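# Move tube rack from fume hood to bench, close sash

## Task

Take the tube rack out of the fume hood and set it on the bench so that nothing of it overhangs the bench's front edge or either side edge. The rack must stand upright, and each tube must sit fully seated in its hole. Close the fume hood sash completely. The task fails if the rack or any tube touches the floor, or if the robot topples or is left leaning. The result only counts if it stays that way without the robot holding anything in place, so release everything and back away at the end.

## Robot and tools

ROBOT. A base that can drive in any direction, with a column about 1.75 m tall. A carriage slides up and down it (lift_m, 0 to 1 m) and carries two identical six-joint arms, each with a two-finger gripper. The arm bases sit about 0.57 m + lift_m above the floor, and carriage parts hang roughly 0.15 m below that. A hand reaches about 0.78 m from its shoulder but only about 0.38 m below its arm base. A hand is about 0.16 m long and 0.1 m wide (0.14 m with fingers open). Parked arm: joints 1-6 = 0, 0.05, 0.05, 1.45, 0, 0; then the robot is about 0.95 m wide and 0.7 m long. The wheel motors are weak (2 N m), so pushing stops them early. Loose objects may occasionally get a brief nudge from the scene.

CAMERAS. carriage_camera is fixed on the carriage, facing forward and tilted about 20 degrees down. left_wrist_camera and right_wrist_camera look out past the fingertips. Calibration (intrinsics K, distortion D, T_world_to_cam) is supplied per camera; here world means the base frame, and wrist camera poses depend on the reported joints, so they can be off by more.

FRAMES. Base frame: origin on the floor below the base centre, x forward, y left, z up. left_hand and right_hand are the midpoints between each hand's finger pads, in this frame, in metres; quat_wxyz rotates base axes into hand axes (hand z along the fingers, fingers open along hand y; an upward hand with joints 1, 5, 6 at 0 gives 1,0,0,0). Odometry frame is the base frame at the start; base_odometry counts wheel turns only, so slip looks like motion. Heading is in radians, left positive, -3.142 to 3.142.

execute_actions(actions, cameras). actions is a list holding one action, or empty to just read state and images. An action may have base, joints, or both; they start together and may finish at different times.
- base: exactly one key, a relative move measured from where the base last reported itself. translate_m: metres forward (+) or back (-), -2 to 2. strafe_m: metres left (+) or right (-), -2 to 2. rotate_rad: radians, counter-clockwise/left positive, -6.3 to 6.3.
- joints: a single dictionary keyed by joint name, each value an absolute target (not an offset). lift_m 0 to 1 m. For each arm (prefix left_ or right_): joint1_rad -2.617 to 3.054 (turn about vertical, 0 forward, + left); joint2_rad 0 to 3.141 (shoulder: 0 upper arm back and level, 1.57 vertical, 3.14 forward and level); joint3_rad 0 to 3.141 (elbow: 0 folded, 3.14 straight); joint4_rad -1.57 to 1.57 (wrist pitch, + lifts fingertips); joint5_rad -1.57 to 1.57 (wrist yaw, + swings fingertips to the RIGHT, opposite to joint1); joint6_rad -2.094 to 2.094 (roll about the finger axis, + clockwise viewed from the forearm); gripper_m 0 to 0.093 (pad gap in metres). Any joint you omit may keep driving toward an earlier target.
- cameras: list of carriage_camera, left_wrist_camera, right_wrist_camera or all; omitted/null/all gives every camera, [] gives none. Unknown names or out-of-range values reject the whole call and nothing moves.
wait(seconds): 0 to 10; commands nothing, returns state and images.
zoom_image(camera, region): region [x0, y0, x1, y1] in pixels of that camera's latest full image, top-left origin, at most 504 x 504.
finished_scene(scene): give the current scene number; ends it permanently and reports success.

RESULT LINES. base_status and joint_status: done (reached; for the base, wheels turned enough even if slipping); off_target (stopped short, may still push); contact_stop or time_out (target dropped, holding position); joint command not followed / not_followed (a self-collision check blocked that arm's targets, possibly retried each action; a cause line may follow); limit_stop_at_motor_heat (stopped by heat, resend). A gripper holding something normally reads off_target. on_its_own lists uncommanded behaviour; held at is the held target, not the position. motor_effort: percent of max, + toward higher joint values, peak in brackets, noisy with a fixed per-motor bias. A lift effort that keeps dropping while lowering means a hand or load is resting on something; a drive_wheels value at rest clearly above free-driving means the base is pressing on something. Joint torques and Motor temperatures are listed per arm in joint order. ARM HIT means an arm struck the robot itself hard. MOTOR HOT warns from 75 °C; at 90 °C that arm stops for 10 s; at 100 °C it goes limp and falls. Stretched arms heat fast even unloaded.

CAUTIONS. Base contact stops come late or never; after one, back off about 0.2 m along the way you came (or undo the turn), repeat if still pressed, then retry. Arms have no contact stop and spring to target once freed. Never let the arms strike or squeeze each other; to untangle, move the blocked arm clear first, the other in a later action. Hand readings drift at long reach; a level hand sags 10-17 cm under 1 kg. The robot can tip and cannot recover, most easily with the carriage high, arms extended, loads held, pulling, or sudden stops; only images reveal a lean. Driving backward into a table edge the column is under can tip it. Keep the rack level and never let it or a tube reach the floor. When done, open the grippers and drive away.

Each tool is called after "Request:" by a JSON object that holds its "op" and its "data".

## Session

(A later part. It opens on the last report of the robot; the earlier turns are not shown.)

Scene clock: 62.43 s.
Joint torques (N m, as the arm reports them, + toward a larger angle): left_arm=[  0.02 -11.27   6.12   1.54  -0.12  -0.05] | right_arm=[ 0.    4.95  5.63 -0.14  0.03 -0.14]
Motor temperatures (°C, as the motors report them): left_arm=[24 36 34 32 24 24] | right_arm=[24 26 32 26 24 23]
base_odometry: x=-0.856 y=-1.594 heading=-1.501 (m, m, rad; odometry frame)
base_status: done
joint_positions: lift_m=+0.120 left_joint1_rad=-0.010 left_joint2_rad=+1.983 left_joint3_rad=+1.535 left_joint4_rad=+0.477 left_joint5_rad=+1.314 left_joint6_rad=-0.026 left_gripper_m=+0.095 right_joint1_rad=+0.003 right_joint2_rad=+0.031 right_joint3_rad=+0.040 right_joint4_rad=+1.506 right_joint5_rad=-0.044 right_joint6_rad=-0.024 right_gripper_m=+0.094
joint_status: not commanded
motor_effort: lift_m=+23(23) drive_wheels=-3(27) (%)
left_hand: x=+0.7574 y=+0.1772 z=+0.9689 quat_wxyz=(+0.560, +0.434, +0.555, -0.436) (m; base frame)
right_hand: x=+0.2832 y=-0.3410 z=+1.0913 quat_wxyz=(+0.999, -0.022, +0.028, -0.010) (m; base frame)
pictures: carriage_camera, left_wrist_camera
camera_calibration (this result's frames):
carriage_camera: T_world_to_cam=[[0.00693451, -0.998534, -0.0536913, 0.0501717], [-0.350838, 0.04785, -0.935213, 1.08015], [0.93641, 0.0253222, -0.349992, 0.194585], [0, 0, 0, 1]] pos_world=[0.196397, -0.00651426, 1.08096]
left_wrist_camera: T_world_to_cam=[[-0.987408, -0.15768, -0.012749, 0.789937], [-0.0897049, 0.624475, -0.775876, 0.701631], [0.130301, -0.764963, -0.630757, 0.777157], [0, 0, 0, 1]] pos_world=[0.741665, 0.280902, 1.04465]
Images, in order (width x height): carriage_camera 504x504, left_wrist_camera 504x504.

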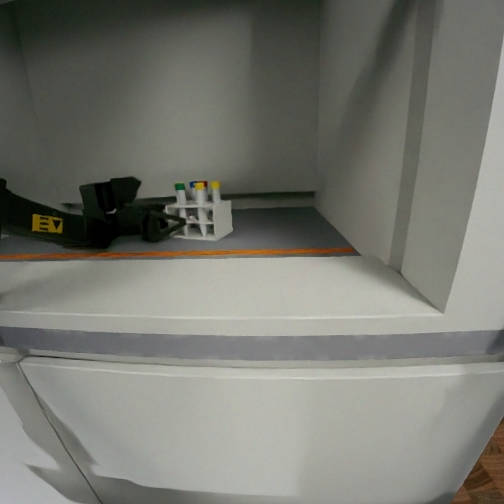

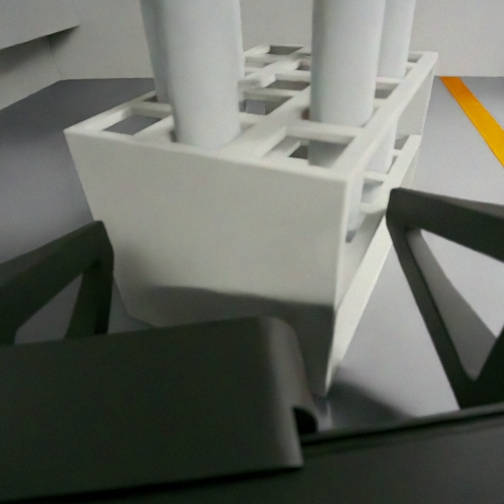

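Request:
{"op": "execute_actions", "data": {"actions": [{"base":{"strafe_m":0.12}}], "cameras": []}}

Request:
{"op": "execute_actions", "data": {"actions": [{"base":{"translate_m":-0.3},"joints":{"lift_m":0.16}}], "cameras": []}}

Request:
{"op": "execute_actions", "data": {"actions": [{"base":{"strafe_m":0.05},"joints":{"lift_m":0.12,"left_joint2_rad":0.05,"left_joint3_rad":0.05,"left_joint4_rad":1.4,"left_joint5_rad":0,"right_joint2_rad":1.75,"right_joint3_rad":1.45,"right_joint4_rad":0.3,"right_joint5_rad":-0.95}}], "cameras": []}}

Request:
{"op": "execute_actions", "data": {"actions": [{"base":{"translate_m":0.22}}], "cameras": ["right_wrist_camera","carriage_camera"]}}

Scene clock: 67.00 s.
Joint torques (N m, as the arm reports them, + toward a larger angle): left_arm=[  0.07 -11.22   6.1    1.51  -0.1   -0.05] | right_arm=[-0.01  4.87  5.63 -0.16  0.05 -0.14]
Motor temperatures (°C, as the motors report them): left_arm=[24 36 34 32 24 24] | right_arm=[24 26 32 26 24 23]
base_odometry: x=-0.737 y=-1.586 heading=-1.501 (m, m, rad; odometry frame)
base_status: done
joint_positions: lift_m=+0.120 left_joint1_rad=-0.013 left_joint2_rad=+1.983 left_joint3_rad=+1.535 left_joint4_rad=+0.477 left_joint5_rad=+1.314 left_joint6_rad=-0.026 left_gripper_m=+0.095 right_joint1_rad=+0.003 right_joint2_rad=+0.031 right_joint3_rad=+0.040 right_joint4_rad=+1.506 right_joint5_rad=-0.044 right_joint6_rad=-0.024 right_gripper_m=+0.094
joint_status: not commanded
motor_effort: lift_m=+24(23) drive_wheels=+2(29) (%)
left_hand: x=+0.7569 y=+0.1759 z=+0.9689 quat_wxyz=(+0.560, +0.435, +0.554, -0.436) (m; base frame)
right_hand: x=+0.2832 y=-0.3410 z=+1.0913 quat_wxyz=(+0.999, -0.022, +0.028, -0.010) (m; base frame)
pictures: none
No camera images: the call's "cameras" was empty. Leave "cameras" out to get every camera's image.

Scene clock: 69.47 s.
Joint torques (N m, as the arm reports them, + toward a larger angle): left_arm=[  0.   -12.38   6.04   1.46  -0.06  -0.06] | right_arm=[ 0.03  4.81  5.58 -0.11  0.01 -0.15]
Motor temperatures (°C, as the motors report them): left_arm=[24 37 34 32 24 24] | right_arm=[24 26 32 26 24 23]
base_odometry: x=-0.757 y=-1.287 heading=-1.501 (m, m, rad; odometry frame)
base_status: done
joint_positions: lift_m=+0.160 left_joint1_rad=-0.013 left_joint2_rad=+1.997 left_joint3_rad=+1.535 left_joint4_rad=+0.482 left_joint5_rad=+1.313 left_joint6_rad=-0.026 left_gripper_m=+0.095 right_joint1_rad=+0.003 right_joint2_rad=+0.031 right_joint3_rad=+0.040 right_joint4_rad=+1.504 right_joint5_rad=-0.044 right_joint6_rad=-0.024 right_gripper_m=+0.094
joint_status: all done
motor_effort: lift_m=+23(29) drive_wheels=-2(29) (%)
left_hand: x=+0.7598 y=+0.1759 z=+1.0029 quat_wxyz=(+0.558, +0.432, +0.557, -0.438) (m; base frame)
right_hand: x=+0.2835 y=-0.3410 z=+1.1313 quat_wxyz=(+0.999, -0.022, +0.028, -0.010) (m; base frame)
pictures: none
No camera images: the call's "cameras" was empty. Leave "cameras" out to get every camera's image.

Scene clock: 71.43 s.
Joint torques (N m, as the arm reports them, + toward a larger angle): left_arm=[ 0.13  2.91  4.31 -0.03 -0.07  0.05] | right_arm=[-1.38 -6.82  9.45  1.75 -0.01 -0.15]
Motor temperatures (°C, as the motors report them): left_arm=[24 37 34 32 24 24] | right_arm=[24 26 33 26 24 23]
base_odometry: x=-0.707 y=-1.283 heading=-1.501 (m, m, rad; odometry frame)
base_status: done
joint_positions: lift_m=+0.120 left_joint1_rad=-0.013 left_joint2_rad=+0.062 left_joint3_rad=+0.067 left_joint4_rad=+1.400 left_joint5_rad=+0.004 left_joint6_rad=-0.033 left_gripper_m=+0.095 right_joint1_rad=+0.019 right_joint2_rad=+1.705 right_joint3_rad=+1.422 right_joint4_rad=+0.301 right_joint5_rad=-0.950 right_joint6_rad=-0.023 right_gripper_m=+0.094
joint_status: all done
motor_effort: lift_m=+23(22) drive_wheels=-4(25) (%)
left_hand: x=+0.3110 y=+0.3474 z=+1.0956 quat_wxyz=(+0.996, +0.001, +0.083, -0.023) (m; base frame)
right_hand: x=+0.7476 y=-0.1997 z=+1.0293 quat_wxyz=(+0.635, -0.339, +0.617, +0.319) (m; base frame)
pictures: none
No camera images: the call's "cameras" was empty. Leave "cameras" out to get every camera's image.

Scene clock: 72.80 s.
Joint torques (N m, as the arm reports them, + toward a larger angle): left_arm=[ 0.08  2.8   4.75  0.09 -0.07  0.04] | right_arm=[-6.52 -3.5   9.64  1.87  0.07 -0.15]
Motor temperatures (°C, as the motors report them): left_arm=[24 36 34 32 24 24] | right_arm=[24 26 33 27 24 23]
base_odometry: x=-0.702 y=-1.358 heading=-1.500 (m, m, rad; odometry frame)
base_status: translate_m contact_stop (by the wheels' count: +0.075 of +0.220)
joint_positions: lift_m=+0.120 left_joint1_rad=-0.013 left_joint2_rad=+0.062 left_joint3_rad=+0.062 left_joint4_rad=+1.393 left_joint5_rad=+0.002 left_joint6_rad=-0.033 left_gripper_m=+0.095 right_joint1_rad=+0.081 right_joint2_rad=+1.670 right_joint3_rad=+1.421 right_joint4_rad=+0.281 right_joint5_rad=-0.954 right_joint6_rad=-0.022 right_gripper_m=+0.094
joint_status: not commanded
motor_effort: lift_m=+23(23) drive_wheels=+19(55) (%)
left_hand: x=+0.3140 y=+0.3476 z=+1.0940 quat_wxyz=(+0.996, +0.000, +0.089, -0.023) (m; base frame)
right_hand: x=+0.7276 y=-0.1704 z=+1.0420 quat_wxyz=(+0.629, -0.361, +0.600, +0.338) (m; base frame)
pictures: carriage_camera, right_wrist_camera
camera_calibration (this result's frames):
carriage_camera: T_world_to_cam=[[0.00693451, -0.998534, -0.0536913, 0.0501751], [-0.350838, 0.04785, -0.935213, 1.08021], [0.93641, 0.0253222, -0.349992, 0.194607], [0, 0, 0, 1]] pos_world=[0.196397, -0.00651426, 1.08103]
right_wrist_camera: T_world_to_cam=[[0.776647, -0.62913, -0.0318482, -0.641401], [-0.384692, -0.433645, -0.81484, 1.06463], [0.498829, 0.645095, -0.578811, 0.462435], [0, 0, 0, 1]] pos_world=[0.677022, -0.240166, 1.11474]
Images, in order (width x height): carriage_camera 504x504, right_wrist_camera 504x504.

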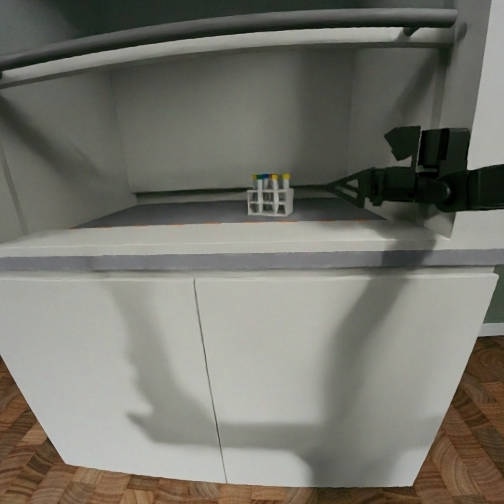

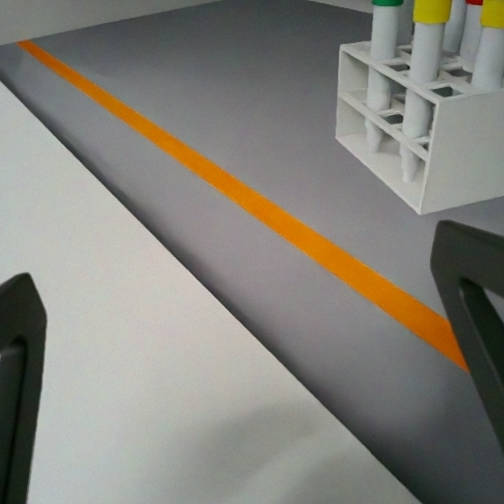

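Request:
{"op": "execute_actions", "data": {"actions": [{"base":{"translate_m":-0.1}}], "cameras": []}}

Request:
{"op": "execute_actions", "data": {"actions": [{"base":{"strafe_m":0.13},"joints":{"right_joint1_rad":-0.07,"right_joint2_rad":1.75,"right_joint3_rad":1.4,"right_joint4_rad":0.3}}], "cameras": []}}

Request:
{"op": "execute_actions", "data": {"actions": [{"base":{"translate_m":0.22}}], "cameras": ["right_wrist_camera","carriage_camera"]}}

Scene clock: 77.30 s.
Joint torques (N m, as the arm reports them, + toward a larger angle): left_arm=[ 0.1   2.77  4.7   0.03 -0.06  0.03] | right_arm=[ -0.5  -11.     7.68   1.74   0.05  -0.15]
Motor temperatures (°C, as the motors report them): left_arm=[24 35 34 31 24 24] | right_arm=[25 26 34 28 24 23]
base_odometry: x=-0.709 y=-1.258 heading=-1.500 (m, m, rad; odometry frame)
base_status: done
joint_positions: lift_m=+0.120 left_joint1_rad=-0.013 left_joint2_rad=+0.062 left_joint3_rad=+0.062 left_joint4_rad=+1.395 left_joint5_rad=+0.002 left_joint6_rad=-0.033 left_gripper_m=+0.095 right_joint1_rad=+0.010 right_joint2_rad=+1.750 right_joint3_rad=+1.445 right_joint4_rad=+0.305 right_joint5_rad=-0.957 right_joint6_rad=-0.022 right_gripper_m=+0.094
joint_status: not commanded
motor_effort: lift_m=+23(23) drive_wheels=-2(27) (%)
left_hand: x=+0.3135 y=+0.3476 z=+1.0941 quat_wxyz=(+0.996, +0.000, +0.088, -0.023) (m; base frame)
right_hand: x=+0.7594 y=-0.2032 z=+1.0189 quat_wxyz=(+0.630, -0.336, +0.622, +0.322) (m; base frame)
pictures: none
No camera images: the call's "cameras" was empty. Leave "cameras" out to get every camera's image.

Scene clock: 79.03 s.
Joint torques (N m, as the arm reports them, + toward a larger angle): left_arm=[ 0.12  2.83  4.79  0.03 -0.06  0.04] | right_arm=[ -0.4  -11.08   5.5    1.68   0.04  -0.12]
Motor temperatures (°C, as the motors report them): left_arm=[24 35 34 31 24 24] | right_arm=[25 27 34 28 24 23]
base_odometry: x=-0.579 y=-1.249 heading=-1.500 (m, m, rad; odometry frame)
base_status: done
joint_positions: lift_m=+0.120 left_joint1_rad=-0.013 left_joint2_rad=+0.062 left_joint3_rad=+0.062 left_joint4_rad=+1.395 left_joint5_rad=+0.002 left_joint6_rad=-0.033 left_gripper_m=+0.095 right_joint1_rad=-0.066 right_joint2_rad=+1.750 right_joint3_rad=+1.426 right_joint4_rad=+0.306 right_joint5_rad=-0.957 right_joint6_rad=-0.026 right_gripper_m=+0.094
joint_status: all done
motor_effort: lift_m=+23(23) drive_wheels=-2(26) (%)
left_hand: x=+0.3135 y=+0.3476 z=+1.0941 quat_wxyz=(+0.996, +0.000, +0.088, -0.023) (m; base frame)
right_hand: x=+0.7687 y=-0.2409 z=+1.0109 quat_wxyz=(+0.636, -0.310, +0.640, +0.299) (m; base frame)
pictures: none
No camera images: the call's "cameras" was empty. Leave "cameras" out to get every camera's image.

Scene clock: 81.20 s.
Joint torques (N m, as the arm reports them, + toward a larger angle): left_arm=[ 0.16  2.69  4.71  0.03 -0.04  0.04] | right_arm=[ -0.37 -11.18   5.47   1.76   0.03  -0.11]
Motor temperatures (°C, as the motors report them): left_arm=[24 34 34 31 24 24] | right_arm=[25 27 34 29 24 23]
base_odometry: x=-0.563 y=-1.468 heading=-1.500 (m, m, rad; odometry frame)
base_status: done
joint_positions: lift_m=+0.120 left_joint1_rad=-0.013 left_joint2_rad=+0.062 left_joint3_rad=+0.062 left_joint4_rad=+1.396 left_joint5_rad=+0.002 left_joint6_rad=-0.033 left_gripper_m=+0.095 right_joint1_rad=-0.066 right_joint2_rad=+1.750 right_joint3_rad=+1.426 right_joint4_rad=+0.302 right_joint5_rad=-0.956 right_joint6_rad=-0.026 right_gripper_m=+0.094
joint_status: not commanded
motor_effort: lift_m=+23(23) drive_wheels=-4(28) (%)
left_hand: x=+0.3132 y=+0.3476 z=+1.0941 quat_wxyz=(+0.996, +0.000, +0.087, -0.023) (m; base frame)
right_hand: x=+0.7688 y=-0.2410 z=+1.0102 quat_wxyz=(+0.635, -0.309, +0.641, +0.300) (m; base frame)
pictures: carriage_camera, right_wrist_camera
camera_calibration (this result's frames):
carriage_camera: T_world_to_cam=[[0.00693451, -0.998534, -0.0536913, 0.0501751], [-0.350838, 0.04785, -0.935213, 1.08021], [0.93641, 0.0253222, -0.349992, 0.194607], [0, 0, 0, 1]] pos_world=[0.196397, -0.00651426, 1.08103]
right_wrist_camera: T_world_to_cam=[[0.674465, -0.73521, -0.0675514, -0.629738], [-0.485366, -0.372591, -0.790946, 1.09193], [0.556342, 0.566253, -0.608146, 0.435375], [0, 0, 0, 1]] pos_world=[0.712505, -0.302678, 1.08589]
Images, in order (width x height): carriage_camera 504x504, right_wrist_camera 504x504.

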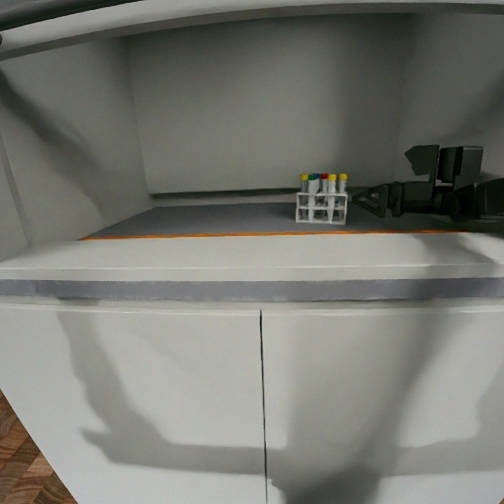

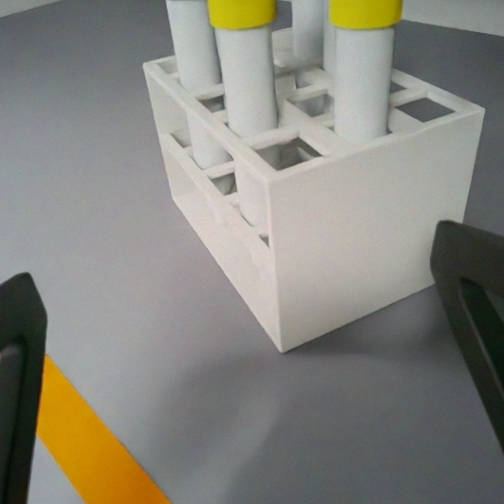

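Request:
{"op": "execute_actions", "data": {"actions": [{"base":{"translate_m":-0.08},"joints":{"right_joint1_rad":0.36,"right_joint5_rad":0,"right_gripper_m":0,"right_joint3_rad":1.35,"right_joint4_rad":0.25}}], "cameras": ["right_wrist_camera","carriage_camera"]}}

Scene clock: 86.63 s.
Joint torques (N m, as the arm reports them, + toward a larger angle): left_arm=[ 0.14  2.93  4.66  0.06 -0.04  0.05] | right_arm=[ -0.4  -10.58   6.51   1.51   0.15  -0.15]
Motor temperatures (°C, as the motors report them): left_arm=[24 34 34 30 24 24] | right_arm=[25 29 34 30 24 23]
base_odometry: x=-0.569 y=-1.388 heading=-1.500 (m, m, rad; odometry frame)
base_status: done
joint_positions: lift_m=+0.120 left_joint1_rad=-0.013 left_joint2_rad=+0.062 left_joint3_rad=+0.062 left_joint4_rad=+1.397 left_joint5_rad=+0.002 left_joint6_rad=-0.033 left_gripper_m=+0.095 right_joint1_rad=+0.365 right_joint2_rad=+1.742 right_joint3_rad=+1.365 right_joint4_rad=+0.317 right_joint5_rad=-0.012 right_joint6_rad=-0.022 right_gripper_m=+0.000
joint_status: right_joint4_rad off_target (ended at +0.317, target +0.250); the others done
motor_effort: lift_m=+23(23) drive_wheels=+8(33) (%)
left_hand: x=+0.3131 y=+0.3477 z=+1.0941 quat_wxyz=(+0.996, +0.000, +0.087, -0.023) (m; base frame)
right_hand: x=+0.7916 y=-0.1469 z=+0.9867 quat_wxyz=(+0.675, -0.144, +0.714, +0.121) (m; base frame)
pictures: carriage_camera, right_wrist_camera
camera_calibration (this result's frames):
carriage_camera: T_world_to_cam=[[0.00693451, -0.998534, -0.0536913, 0.0501751], [-0.350838, 0.04785, -0.935213, 1.08021], [0.93641, 0.0253222, -0.349992, 0.194607], [0, 0, 0, 1]] pos_world=[0.196397, -0.00651426, 1.08103]
right_wrist_camera: T_world_to_cam=[[0.224862, -0.973225, -0.047636, -0.276278], [-0.635904, -0.109532, -0.763956, 1.25062], [0.738284, 0.202077, -0.643507, 0.192484], [0, 0, 0, 1]] pos_world=[0.715292, -0.170795, 1.06613]
Images, in order (width x height): carriage_camera 504x504, right_wrist_camera 504x504.

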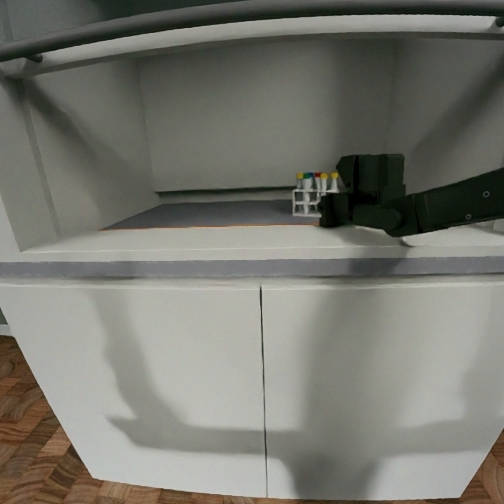

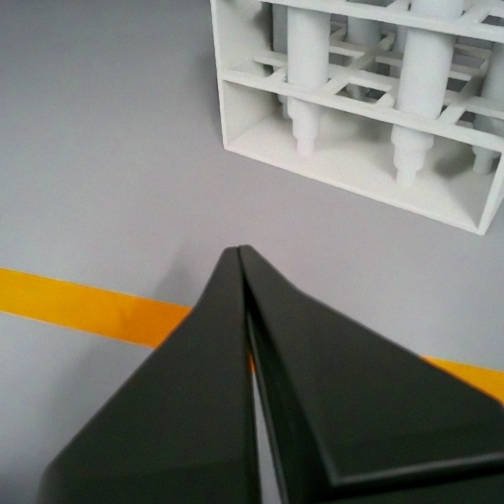

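Request:
{"op": "execute_actions", "data": {"actions": [{"base":{"translate_m":0.13}}], "cameras": ["right_wrist_camera","carriage_camera"]}}

Scene clock: 89.97 s.
Joint torques (N m, as the arm reports them, + toward a larger angle): left_arm=[ 0.17  2.71  4.72  0.06 -0.03  0.03] | right_arm=[ -0.41 -10.6    6.44   1.98   0.09  -0.19]
Motor temperatures (°C, as the motors report them): left_arm=[24 33 34 30 24 24] | right_arm=[25 29 34 30 24 23]
base_odometry: x=-0.560 y=-1.518 heading=-1.500 (m, m, rad; odometry frame)
base_status: done
joint_positions: lift_m=+0.120 left_joint1_rad=-0.013 left_joint2_rad=+0.062 left_joint3_rad=+0.062 left_joint4_rad=+1.397 left_joint5_rad=+0.002 left_joint6_rad=-0.033 left_gripper_m=+0.095 right_joint1_rad=+0.365 right_joint2_rad=+1.742 right_joint3_rad=+1.365 right_joint4_rad=+0.257 right_joint5_rad=-0.007 right_joint6_rad=-0.020 right_gripper_m=+0.000
joint_status: not commanded
on_its_own: right_joint4_rad moved -0.060 to your old target +0.250
motor_effort: lift_m=+23(23) drive_wheels=-6(34) (%)
left_hand: x=+0.3130 y=+0.3477 z=+1.0941 quat_wxyz=(+0.996, +0.000, +0.087, -0.023) (m; base frame)
right_hand: x=+0.7906 y=-0.1481 z=+0.9720 quat_wxyz=(+0.653, -0.145, +0.734, +0.117) (m; base frame)
pictures: carriage_camera, right_wrist_camera
camera_calibration (this result's frames):
carriage_camera: T_world_to_cam=[[0.00693451, -0.998534, -0.0536913, 0.0501751], [-0.350838, 0.04785, -0.935213, 1.08021], [0.93641, 0.0253222, -0.349992, 0.194607], [0, 0, 0, 1]] pos_world=[0.196397, -0.00651426, 1.08103]
right_wrist_camera: T_world_to_cam=[[0.217706, -0.97515, -0.0410601, -0.278954], [-0.67862, -0.121, -0.724454, 1.23236], [0.701483, 0.185582, -0.688099, 0.253987], [0, 0, 0, 1]] pos_world=[0.718868, -0.170042, 1.0561]
Images, in order (width x height): carriage_camera 504x504, right_wrist_camera 504x504.

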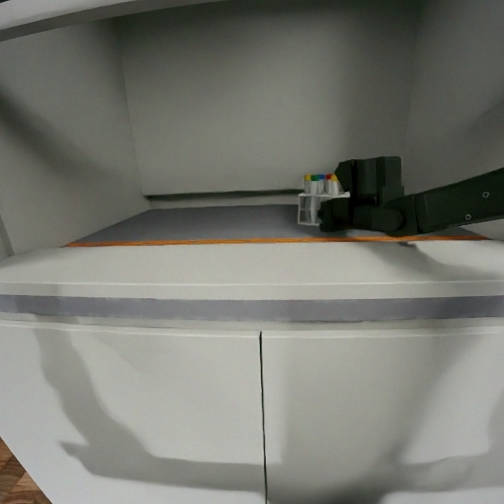

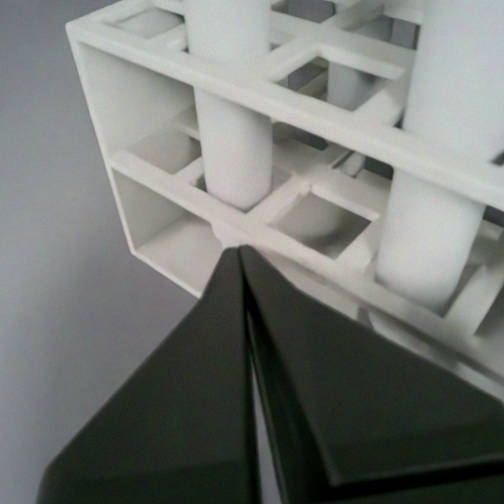

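Request:
{"op": "execute_actions", "data": {"actions": [{"base":{"translate_m":0.06},"joints":{"right_joint2_rad":1.85,"right_joint3_rad":1.48}}], "cameras": ["right_wrist_camera","carriage_camera"]}}

Scene clock: 92.50 s.
Joint torques (N m, as the arm reports them, + toward a larger angle): left_arm=[ 0.16  2.74  4.84  0.02 -0.06  0.03] | right_arm=[ -0.24 -11.66   9.21   1.99   0.09  -0.2 ]
Motor temperatures (°C, as the motors report them): left_arm=[24 33 33 30 24 24] | right_arm=[25 30 34 31 24 23]
base_odometry: x=-0.555 y=-1.578 heading=-1.499 (m, m, rad; odometry frame)
base_status: done
joint_positions: lift_m=+0.120 left_joint1_rad=-0.013 left_joint2_rad=+0.062 left_joint3_rad=+0.062 left_joint4_rad=+1.398 left_joint5_rad=+0.002 left_joint6_rad=-0.033 left_gripper_m=+0.095 right_joint1_rad=+0.365 right_joint2_rad=+1.841 right_joint3_rad=+1.458 right_joint4_rad=+0.259 right_joint5_rad=-0.006 right_joint6_rad=-0.019 right_gripper_m=+0.000
joint_status: all done
motor_effort: lift_m=+23(23) drive_wheels=-5(33) (%)
left_hand: x=+0.3128 y=+0.3477 z=+1.0942 quat_wxyz=(+0.996, +0.000, +0.087, -0.023) (m; base frame)
right_hand: x=+0.8142 y=-0.1393 z=+0.9637 quat_wxyz=(+0.652, -0.145, +0.735, +0.116) (m; base frame)
pictures: carriage_camera, right_wrist_camera
camera_calibration (this result's frames):
carriage_camera: T_world_to_cam=[[0.00693451, -0.998534, -0.0536913, 0.0501751], [-0.350838, 0.04785, -0.935213, 1.08021], [0.93641, 0.0253222, -0.349992, 0.194607], [0, 0, 0, 1]] pos_world=[0.196397, -0.00651426, 1.08103]
right_wrist_camera: T_world_to_cam=[[0.216337, -0.975455, -0.0410621, -0.274779], [-0.681766, -0.12083, -0.721523, 1.24322], [0.698852, 0.184087, -0.691172, 0.234991], [0, 0, 0, 1]] pos_world=[0.742806, -0.161075, 1.04815]
Images, in order (width x height): carriage_camera 504x504, right_wrist_camera 504x504.

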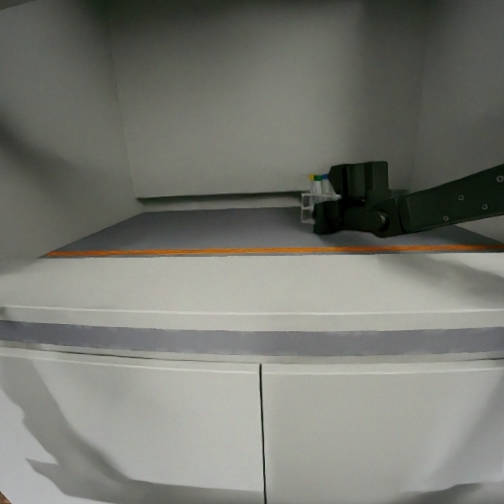

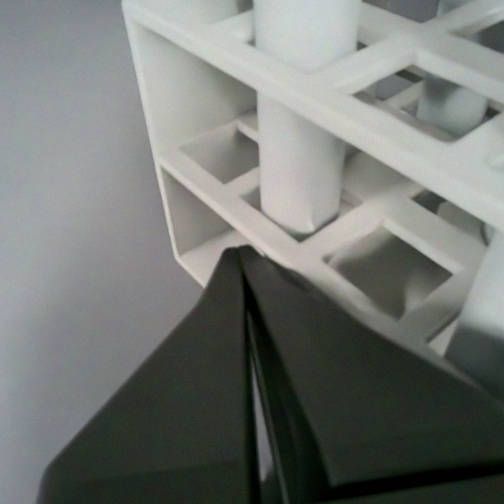

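Rotated more. Back off and look.

Request:
{"op": "execute_actions", "data": {"actions": [{"base":{"translate_m":-0.2}}], "cameras": []}}

Request:
{"op": "execute_actions", "data": {"actions": [{"joints":{"right_joint1_rad":-0.03,"right_joint2_rad":1.75,"right_joint3_rad":1.35,"right_joint4_rad":0.3,"right_joint5_rad":-0.75,"right_gripper_m":0.093,"lift_m":0.14}}], "cameras": ["right_wrist_camera","carriage_camera"]}}

Request:
{"op": "zoom_image", "data": {"camera": "carriage_camera", "region": [240, 140, 440, 260]}}

Scene clock: 96.57 s.
Joint torques (N m, as the arm reports them, + toward a larger angle): left_arm=[ 0.15  2.76  4.79 -0.01 -0.03  0.02] | right_arm=[  1.9  -15.16   7.09   1.1   -1.25  -0.17]
Motor temperatures (°C, as the motors report them): left_arm=[24 32 33 30 24 24] | right_arm=[25 31 35 31 24 23]
base_odometry: x=-0.569 y=-1.384 heading=-1.497 (m, m, rad; odometry frame)
base_status: translate_m contact_stop (by the wheels' count: -0.194 of -0.200)
joint_positions: lift_m=+0.120 left_joint1_rad=-0.013 left_joint2_rad=+0.062 left_joint3_rad=+0.062 left_joint4_rad=+1.401 left_joint5_rad=+0.001 left_joint6_rad=-0.033 left_gripper_m=+0.095 right_joint1_rad=+0.336 right_joint2_rad=+1.878 right_joint3_rad=+1.487 right_joint4_rad=+0.361 right_joint5_rad=+0.113 right_joint6_rad=-0.020 right_gripper_m=+0.000
joint_status: not commanded
motor_effort: lift_m=+23(23) drive_wheels=+11(28) (%)
left_hand: x=+0.3120 y=+0.3477 z=+1.0943 quat_wxyz=(+0.996, +0.000, +0.085, -0.023) (m; base frame)
right_hand: x=+0.8361 y=-0.1711 z=+0.9820 quat_wxyz=(+0.693, -0.088, +0.712, +0.069) (m; base frame)
pictures: none
No camera images: the call's "cameras" was empty. Leave "cameras" out to get every camera's image.

not run: a stop came earlier in this reply.

Region (240, 140, 440, 260) of carriage_camera's 504x504 image, scaled by 2.520, with more detail than that image has; it fills the top 302 rows of this view, and the rest is white.

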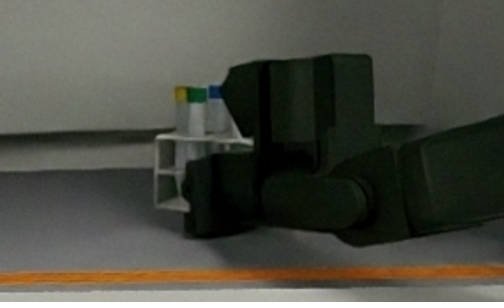

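Finger is hooked in the rack.

Request:
{"op": "execute_actions", "data": {"actions": []}}

Scene clock: 105.37 s.
Joint torques (N m, as the arm reports them, + toward a larger angle): left_arm=[ 0.2   2.79  4.65 -0.01 -0.05  0.04] | right_arm=[  1.94 -15.18   7.05   1.11  -1.28  -0.15]
Motor temperatures (°C, as the motors report them): left_arm=[24 31 33 29 24 24] | right_arm=[25 35 35 30 25 23]
base_odometry: x=-0.569 y=-1.384 heading=-1.497 (m, m, rad; odometry frame)
base_status: translate_m contact_stop (by the wheels' count: -0.194 of -0.200)
joint_positions: lift_m=+0.120 left_joint1_rad=-0.013 left_joint2_rad=+0.062 left_joint3_rad=+0.062 left_joint4_rad=+1.401 left_joint5_rad=+0.001 left_joint6_rad=-0.033 left_gripper_m=+0.095 right_joint1_rad=+0.336 right_joint2_rad=+1.878 right_joint3_rad=+1.487 right_joint4_rad=+0.361 right_joint5_rad=+0.113 right_joint6_rad=-0.020 right_gripper_m=+0.000
joint_status: not commanded
motor_effort: lift_m=+23(23) drive_wheels=+11(28) (%)
left_hand: x=+0.3120 y=+0.3477 z=+1.0943 quat_wxyz=(+0.996, +0.000, +0.085, -0.023) (m; base frame)
right_hand: x=+0.8361 y=-0.1711 z=+0.9820 quat_wxyz=(+0.693, -0.088, +0.712, +0.069) (m; base frame)
pictures: carriage_camera, left_wrist_camera, right_wrist_camera
camera_calibration (this result's frames):
carriage_camera: T_world_to_cam=[[0.00693451, -0.998534, -0.0536913, 0.0501751], [-0.350838, 0.04785, -0.935213, 1.08021], [0.93641, 0.0253222, -0.349992, 0.194607], [0, 0, 0, 1]] pos_world=[0.196397, -0.00651426, 1.08103]
left_wrist_camera: T_world_to_cam=[[-0.0514061, -0.995141, -0.0839698, 0.455803], [0.655382, 0.029827, -0.754709, 0.603682], [0.753546, -0.0938289, 0.650664, -0.785349], [0, 0, 0, 1]] pos_world=[0.219586, 0.361894, 1.00488]
right_wrist_camera: T_world_to_cam=[[0.0742914, -0.996008, -0.0494834, -0.186299], [-0.622143, -0.00751091, -0.782868, 1.29719], [0.779371, 0.0889461, -0.620217, 0.0849158], [0, 0, 0, 1]] pos_world=[0.754694, -0.183365, 1.05897]
Images, in order (width x height): carriage_camera 504x504, left_wrist_camera 504x504, right_wrist_camera 504x504.

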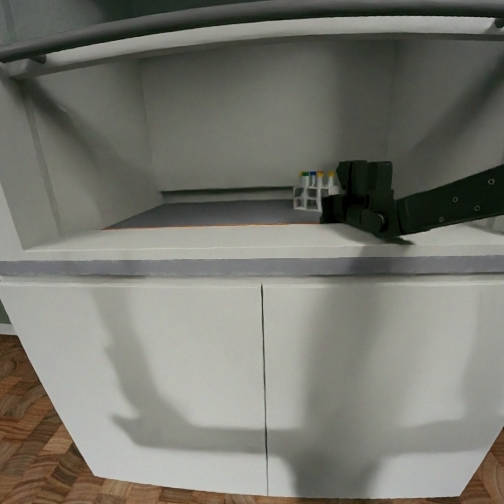

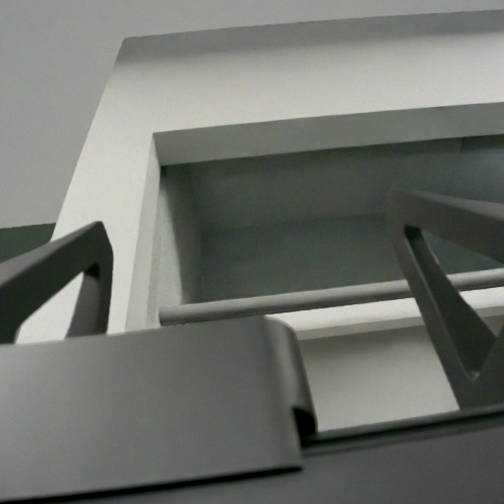

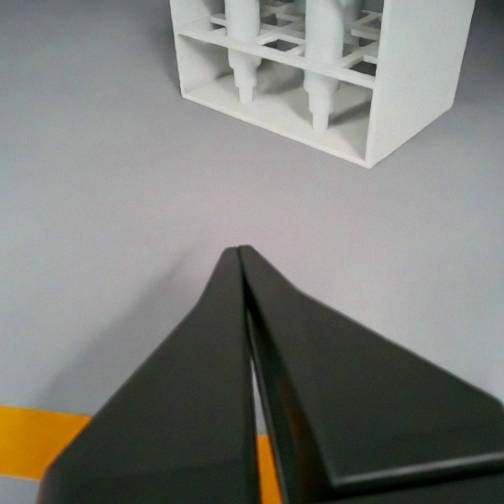

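Request:
{"op": "execute_actions", "data": {"actions": [{"joints":{"lift_m":0.16,"right_joint1_rad":-0.03,"right_joint2_rad":1.75,"right_joint3_rad":1.35,"right_joint4_rad":0.3,"right_joint5_rad":-0.8,"right_gripper_m":0.093}}], "cameras": []}}

Request:
{"op": "execute_actions", "data": {"actions": [{"base":{"translate_m":0.12}}], "cameras": ["right_wrist_camera","carriage_camera"]}}

Scene clock: 108.07 s.
Joint torques (N m, as the arm reports them, + toward a larger angle): left_arm=[ 0.03  2.68  4.66 -0.02 -0.04  0.06] | right_arm=[  0.38 -10.41   5.3    1.79  -0.11  -0.15]
Motor temperatures (°C, as the motors report them): left_arm=[24 31 33 29 24 24] | right_arm=[25 36 35 31 25 23]
base_odometry: x=-0.569 y=-1.384 heading=-1.497 (m, m, rad; odometry frame)
base_status: not commanded
joint_positions: lift_m=+0.160 left_joint1_rad=-0.013 left_joint2_rad=+0.062 left_joint3_rad=+0.062 left_joint4_rad=+1.401 left_joint5_rad=+0.001 left_joint6_rad=-0.033 left_gripper_m=+0.095 right_joint1_rad=-0.034 right_joint2_rad=+1.741 right_joint3_rad=+1.378 right_joint4_rad=+0.308 right_joint5_rad=-0.793 right_joint6_rad=-0.022 right_gripper_m=+0.093
joint_status: all done
motor_effort: lift_m=+23(30) drive_wheels=+4(13) (%)
left_hand: x=+0.3121 y=+0.3479 z=+1.1343 quat_wxyz=(+0.996, -0.001, +0.085, -0.023) (m; base frame)
right_hand: x=+0.7823 y=-0.2437 z=+1.0342 quat_wxyz=(+0.642, -0.261, +0.672, +0.262) (m; base frame)
pictures: none
No camera images: the call's "cameras" was empty. Leave "cameras" out to get every camera's image.

Scene clock: 109.73 s.
Joint torques (N m, as the arm reports them, + toward a larger angle): left_arm=[ 0.17  2.86  4.74  0.01 -0.03  0.02] | right_arm=[  0.29 -10.53   5.25   1.83  -0.15  -0.17]
Motor temperatures (°C, as the motors report them): left_arm=[24 31 33 29 24 24] | right_arm=[25 36 35 31 25 23]
base_odometry: x=-0.560 y=-1.504 heading=-1.497 (m, m, rad; odometry frame)
base_status: done
joint_positions: lift_m=+0.160 left_joint1_rad=-0.013 left_joint2_rad=+0.062 left_joint3_rad=+0.062 left_joint4_rad=+1.401 left_joint5_rad=+0.001 left_joint6_rad=-0.033 left_gripper_m=+0.095 right_joint1_rad=-0.034 right_joint2_rad=+1.744 right_joint3_rad=+1.378 right_joint4_rad=+0.303 right_joint5_rad=-0.794 right_joint6_rad=-0.022 right_gripper_m=+0.093
joint_status: not commanded
motor_effort: lift_m=+23(23) drive_wheels=-7(27) (%)
left_hand: x=+0.3122 y=+0.3479 z=+1.1343 quat_wxyz=(+0.996, -0.001, +0.085, -0.023) (m; base frame)
right_hand: x=+0.7826 y=-0.2436 z=+1.0321 quat_wxyz=(+0.639, -0.261, +0.674, +0.264) (m; base frame)
pictures: carriage_camera, right_wrist_camera
camera_calibration (this result's frames):
carriage_camera: T_world_to_cam=[[0.00693451, -0.998534, -0.0536913, 0.0523219], [-0.350838, 0.04785, -0.935213, 1.1176], [0.93641, 0.0253222, -0.349992, 0.208601], [0, 0, 0, 1]] pos_world=[0.196397, -0.00651426, 1.12101]
right_wrist_camera: T_world_to_cam=[[0.569911, -0.816412, -0.0931295, -0.551101], [-0.56329, -0.305648, -0.767648, 1.16821], [0.598252, 0.48995, -0.634068, 0.417845], [0, 0, 0, 1]] pos_world=[0.722142, -0.297588, 1.11039]
Images, in order (width x height): carriage_camera 504x504, right_wrist_camera 504x504.

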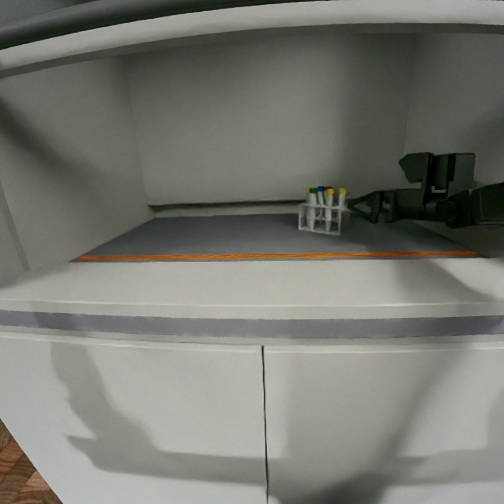

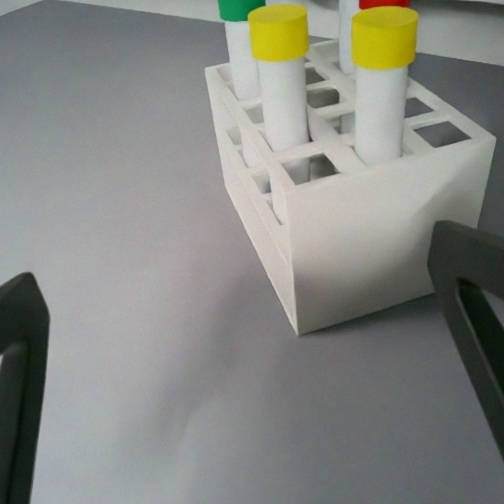

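Request:
{"op": "execute_actions", "data": {"actions": [{"base":{"translate_m":-0.06},"joints":{"right_joint1_rad":0.42,"right_joint5_rad":0.92,"right_gripper_m":0.045,"lift_m":0.15}}], "cameras": ["right_wrist_camera","carriage_camera"]}}

Scene clock: 115.27 s.
Joint torques (N m, as the arm reports them, + toward a larger angle): left_arm=[ 0.16  2.68  4.95  0.   -0.04  0.01] | right_arm=[ -0.62 -11.22   6.11   1.78   0.15  -0.14]
Motor temperatures (°C, as the motors report them): left_arm=[24 30 33 29 24 24] | right_arm=[25 36 35 32 25 23]
base_odometry: x=-0.565 y=-1.444 heading=-1.497 (m, m, rad; odometry frame)
base_status: done
joint_positions: lift_m=+0.150 left_joint1_rad=-0.013 left_joint2_rad=+0.062 left_joint3_rad=+0.060 left_joint4_rad=+1.400 left_joint5_rad=+0.001 left_joint6_rad=-0.033 left_gripper_m=+0.095 right_joint1_rad=+0.427 right_joint2_rad=+1.751 right_joint3_rad=+1.367 right_joint4_rad=+0.299 right_joint5_rad=+0.913 right_joint6_rad=-0.022 right_gripper_m=+0.045
joint_status: all done
motor_effort: lift_m=+22(22) drive_wheels=-3(24) (%)
left_hand: x=+0.3131 y=+0.3479 z=+1.1237 quat_wxyz=(+0.996, -0.001, +0.087, -0.023) (m; base frame)
right_hand: x=+0.7762 y=-0.2674 z=+1.0141 quat_wxyz=(+0.660, +0.144, +0.711, -0.196) (m; base frame)
pictures: carriage_camera, right_wrist_camera
camera_calibration (this result's frames):
carriage_camera: T_world_to_cam=[[0.00693451, -0.998534, -0.0536913, 0.0517901], [-0.350838, 0.04785, -0.935213, 1.10834], [0.93641, 0.0253222, -0.349992, 0.205135], [0, 0, 0, 1]] pos_world=[0.196397, -0.00651426, 1.11111]
right_wrist_camera: T_world_to_cam=[[-0.592208, -0.80558, 0.0181875, 0.223505], [-0.516209, 0.361957, -0.776218, 1.29418], [0.618723, -0.469071, -0.630202, 0.145679], [0, 0, 0, 1]] pos_world=[0.710296, -0.220054, 1.09231]
Images, in order (width x height): carriage_camera 504x504, right_wrist_camera 504x504.

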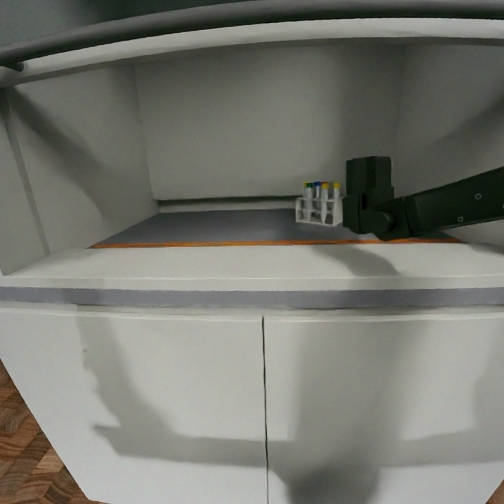

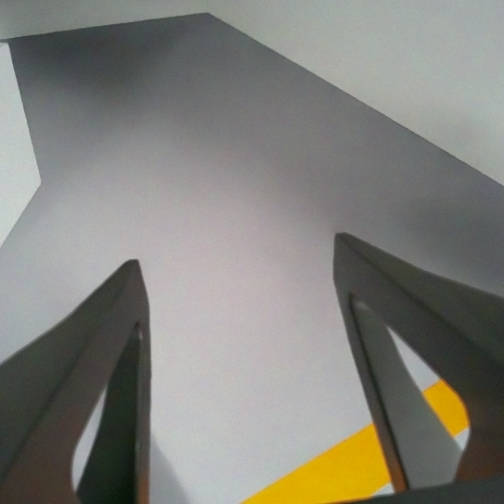

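Request:
{"op": "execute_actions", "data": {"actions": [{"base":{"strafe_m":0.12},"joints":{"right_joint3_rad":1.22,"right_joint4_rad":0.45}}], "cameras": []}}

Request:
{"op": "execute_actions", "data": {"actions": [{"base":{"translate_m":0.1}}], "cameras": ["right_wrist_camera","carriage_camera"]}}

Scene clock: 118.33 s.
Joint torques (N m, as the arm reports them, + toward a larger angle): left_arm=[ 0.07  2.83  4.91 -0.05 -0.05  0.04] | right_arm=[ -0.58 -11.07   6.09   1.87   0.12  -0.14]
Motor temperatures (°C, as the motors report them): left_arm=[24 30 33 29 24 24] | right_arm=[25 36 35 32 24 23]
base_odometry: x=-0.445 y=-1.435 heading=-1.496 (m, m, rad; odometry frame)
base_status: done
joint_positions: lift_m=+0.150 left_joint1_rad=-0.013 left_joint2_rad=+0.062 left_joint3_rad=+0.060 left_joint4_rad=+1.400 left_joint5_rad=+0.001 left_joint6_rad=-0.033 left_gripper_m=+0.095 right_joint1_rad=+0.427 right_joint2_rad=+1.751 right_joint3_rad=+1.234 right_joint4_rad=+0.441 right_joint5_rad=+0.914 right_joint6_rad=-0.022 right_gripper_m=+0.045
joint_status: all done
motor_effort: lift_m=+22(22) drive_wheels=-1(26) (%)
left_hand: x=+0.3131 y=+0.3479 z=+1.1237 quat_wxyz=(+0.996, -0.001, +0.087, -0.023) (m; base frame)
right_hand: x=+0.7698 y=-0.2704 z=+0.9826 quat_wxyz=(+0.662, +0.146, +0.709, -0.195) (m; base frame)
pictures: none
No camera images: the call's "cameras" was empty. Leave "cameras" out to get every camera's image.

Scene clock: 119.87 s.
Joint torques (N m, as the arm reports them, + toward a larger angle): left_arm=[ 0.13  2.67  4.97  0.04 -0.03  0.05] | right_arm=[ -0.59 -11.09   6.09   1.82   0.11  -0.16]
Motor temperatures (°C, as the motors report them): left_arm=[24 30 33 29 24 24] | right_arm=[25 37 35 32 24 23]
base_odometry: x=-0.437 y=-1.535 heading=-1.496 (m, m, rad; odometry frame)
base_status: done
joint_positions: lift_m=+0.150 left_joint1_rad=-0.013 left_joint2_rad=+0.062 left_joint3_rad=+0.060 left_joint4_rad=+1.400 left_joint5_rad=+0.001 left_joint6_rad=-0.033 left_gripper_m=+0.095 right_joint1_rad=+0.427 right_joint2_rad=+1.751 right_joint3_rad=+1.234 right_joint4_rad=+0.447 right_joint5_rad=+0.915 right_joint6_rad=-0.022 right_gripper_m=+0.045
joint_status: not commanded
motor_effort: lift_m=+22(22) drive_wheels=-5(25) (%)
left_hand: x=+0.3131 y=+0.3479 z=+1.1237 quat_wxyz=(+0.996, -0.001, +0.087, -0.023) (m; base frame)
right_hand: x=+0.7699 y=-0.2704 z=+0.9836 quat_wxyz=(+0.664, +0.147, +0.707, -0.194) (m; base frame)
pictures: carriage_camera, right_wrist_camera
camera_calibration (this result's frames):
carriage_camera: T_world_to_cam=[[0.00693451, -0.998534, -0.0536913, 0.0517901], [-0.350838, 0.04785, -0.935213, 1.10834], [0.93641, 0.0253222, -0.349992, 0.205135], [0, 0, 0, 1]] pos_world=[0.196397, -0.00651426, 1.11111]
right_wrist_camera: T_world_to_cam=[[-0.59328, -0.804972, 0.00624336, 0.230631], [-0.506033, 0.366902, -0.780585, 1.26617], [0.626059, -0.466265, -0.625018, 0.119005], [0, 0, 0, 1]] pos_world=[0.703049, -0.223421, 1.0613]
Images, in order (width x height): carriage_camera 504x504, right_wrist_camera 504x504.

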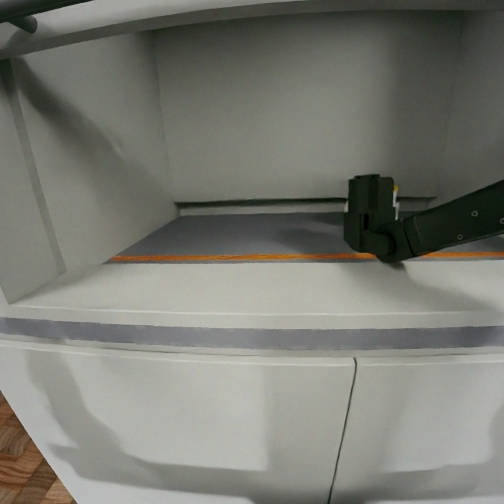

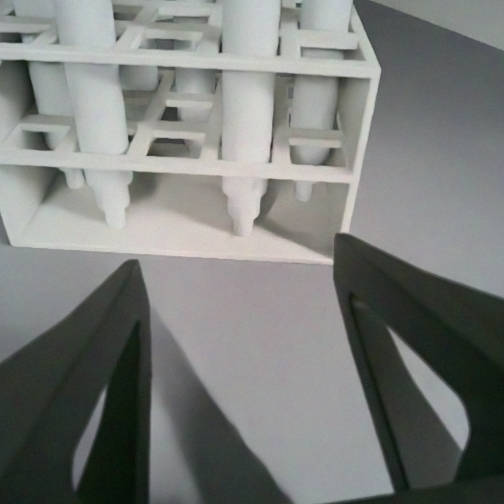

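Request:
{"op": "execute_actions", "data": {"actions": [{"base":{"strafe_m":-0.055},"joints":{"right_gripper_m":0.032}}], "cameras": []}}

Request:
{"op": "execute_actions", "data": {"actions": [{"base":{"translate_m":0.015}}], "cameras": ["right_wrist_camera"]}}

Scene clock: 122.67 s.
Joint torques (N m, as the arm reports them, + toward a larger angle): left_arm=[ 0.23  2.79  4.74  0.02 -0.06  0.05] | right_arm=[ -0.49 -11.08   6.18   1.82   0.1   -0.13]
Motor temperatures (°C, as the motors report them): left_arm=[24 30 33 29 24 24] | right_arm=[25 37 35 33 24 23]
base_odometry: x=-0.492 y=-1.539 heading=-1.496 (m, m, rad; odometry frame)
base_status: done
joint_positions: lift_m=+0.150 left_joint1_rad=-0.013 left_joint2_rad=+0.062 left_joint3_rad=+0.060 left_joint4_rad=+1.400 left_joint5_rad=+0.001 left_joint6_rad=-0.033 left_gripper_m=+0.095 right_joint1_rad=+0.427 right_joint2_rad=+1.751 right_joint3_rad=+1.234 right_joint4_rad=+0.447 right_joint5_rad=+0.915 right_joint6_rad=-0.022 right_gripper_m=+0.032
joint_status: all done
motor_effort: lift_m=+22(22) drive_wheels=-3(25) (%)
left_hand: x=+0.3131 y=+0.3479 z=+1.1237 quat_wxyz=(+0.996, -0.001, +0.087, -0.023) (m; base frame)
right_hand: x=+0.7698 y=-0.2705 z=+0.9836 quat_wxyz=(+0.664, +0.147, +0.707, -0.194) (m; base frame)
pictures: none
No camera images: the call's "cameras" was empty. Leave "cameras" out to get every camera's image.

Scene clock: 123.43 s.
Joint torques (N m, as the arm reports them, + toward a larger angle): left_arm=[ 0.19  2.84  4.92  0.03 -0.02  0.05] | right_arm=[ -0.66 -10.97   6.22   1.81   0.12  -0.15]
Motor temperatures (°C, as the motors report them): left_arm=[24 30 33 29 24 24] | right_arm=[25 37 35 33 24 23]
base_odometry: x=-0.491 y=-1.554 heading=-1.496 (m, m, rad; odometry frame)
base_status: done
joint_positions: lift_m=+0.150 left_joint1_rad=-0.013 left_joint2_rad=+0.062 left_joint3_rad=+0.060 left_joint4_rad=+1.400 left_joint5_rad=+0.001 left_joint6_rad=-0.033 left_gripper_m=+0.095 right_joint1_rad=+0.427 right_joint2_rad=+1.751 right_joint3_rad=+1.234 right_joint4_rad=+0.448 right_joint5_rad=+0.915 right_joint6_rad=-0.022 right_gripper_m=+0.032
joint_status: not commanded
motor_effort: lift_m=+22(22) drive_wheels=+3(15) (%)
left_hand: x=+0.3131 y=+0.3479 z=+1.1237 quat_wxyz=(+0.996, -0.001, +0.087, -0.023) (m; base frame)
right_hand: x=+0.7698 y=-0.2705 z=+0.9840 quat_wxyz=(+0.664, +0.148, +0.706, -0.193) (m; base frame)
pictures: right_wrist_camera
camera_calibration (this result's frames):
right_wrist_camera: T_world_to_cam=[[-0.593902, -0.804524, 0.0046034, 0.232734], [-0.50438, 0.367865, -0.781202, 1.26606], [0.626802, -0.466279, -0.624262, 0.117877], [0, 0, 0, 1]] pos_world=[0.702909, -0.223534, 1.06156]
Images, in order (width x height): right_wrist_camera 504x504.

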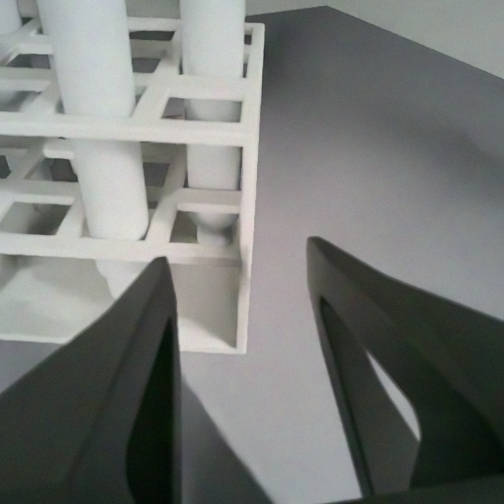

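Request:
{"op": "execute_actions", "data": {"actions": [{"base":{"translate_m":0.03}}], "cameras": []}}

Request:
{"op": "execute_actions", "data": {"actions": [{"base":{"strafe_m":-0.024}}], "cameras": ["right_wrist_camera"]}}

Scene clock: 126.30 s.
Joint torques (N m, as the arm reports them, + toward a larger angle): left_arm=[ 0.14  2.75  4.93  0.   -0.04  0.02] | right_arm=[ -0.63 -10.94   6.16   1.76   0.11  -0.17]
Motor temperatures (°C, as the motors report them): left_arm=[24 30 33 29 24 24] | right_arm=[25 37 35 33 24 23]
base_odometry: x=-0.489 y=-1.584 heading=-1.497 (m, m, rad; odometry frame)
base_status: done
joint_positions: lift_m=+0.150 left_joint1_rad=-0.013 left_joint2_rad=+0.062 left_joint3_rad=+0.060 left_joint4_rad=+1.400 left_joint5_rad=+0.001 left_joint6_rad=-0.033 left_gripper_m=+0.095 right_joint1_rad=+0.427 right_joint2_rad=+1.751 right_joint3_rad=+1.234 right_joint4_rad=+0.449 right_joint5_rad=+0.915 right_joint6_rad=-0.022 right_gripper_m=+0.032
joint_status: not commanded
motor_effort: lift_m=+22(22) drive_wheels=-3(25) (%)
left_hand: x=+0.3130 y=+0.3479 z=+1.1237 quat_wxyz=(+0.996, -0.001, +0.087, -0.023) (m; base frame)
right_hand: x=+0.7698 y=-0.2705 z=+0.9841 quat_wxyz=(+0.665, +0.148, +0.706, -0.193) (m; base frame)
pictures: none
No camera images: the call's "cameras" was empty. Leave "cameras" out to get every camera's image.

Scene clock: 127.20 s.
Joint torques (N m, as the arm reports them, + toward a larger angle): left_arm=[ 0.08  2.84  4.85  0.01 -0.05  0.03] | right_arm=[ -0.61 -11.     6.14   1.78   0.13  -0.15]
Motor temperatures (°C, as the motors report them): left_arm=[24 30 33 29 24 24] | right_arm=[25 37 35 33 24 23]
base_odometry: x=-0.513 y=-1.586 heading=-1.496 (m, m, rad; odometry frame)
base_status: done
joint_positions: lift_m=+0.150 left_joint1_rad=-0.013 left_joint2_rad=+0.062 left_joint3_rad=+0.060 left_joint4_rad=+1.400 left_joint5_rad=+0.001 left_joint6_rad=-0.033 left_gripper_m=+0.095 right_joint1_rad=+0.427 right_joint2_rad=+1.751 right_joint3_rad=+1.234 right_joint4_rad=+0.449 right_joint5_rad=+0.915 right_joint6_rad=-0.022 right_gripper_m=+0.032
joint_status: not commanded
motor_effort: lift_m=+22(22) drive_wheels=-1(24) (%)
left_hand: x=+0.3130 y=+0.3479 z=+1.1237 quat_wxyz=(+0.996, -0.001, +0.087, -0.023) (m; base frame)
right_hand: x=+0.7698 y=-0.2705 z=+0.9841 quat_wxyz=(+0.665, +0.148, +0.706, -0.193) (m; base frame)
pictures: right_wrist_camera
camera_calibration (this result's frames):
right_wrist_camera: T_world_to_cam=[[-0.593905, -0.804526, 0.00393686, 0.233399], [-0.503838, 0.368111, -0.781436, 1.26604], [0.627236, -0.466082, -0.623974, 0.117395], [0, 0, 0, 1]] pos_world=[0.702864, -0.223554, 1.06166]
Images, in order (width x height): right_wrist_camera 504x504.

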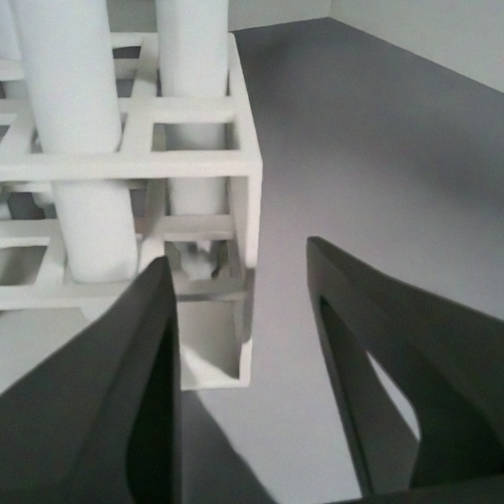

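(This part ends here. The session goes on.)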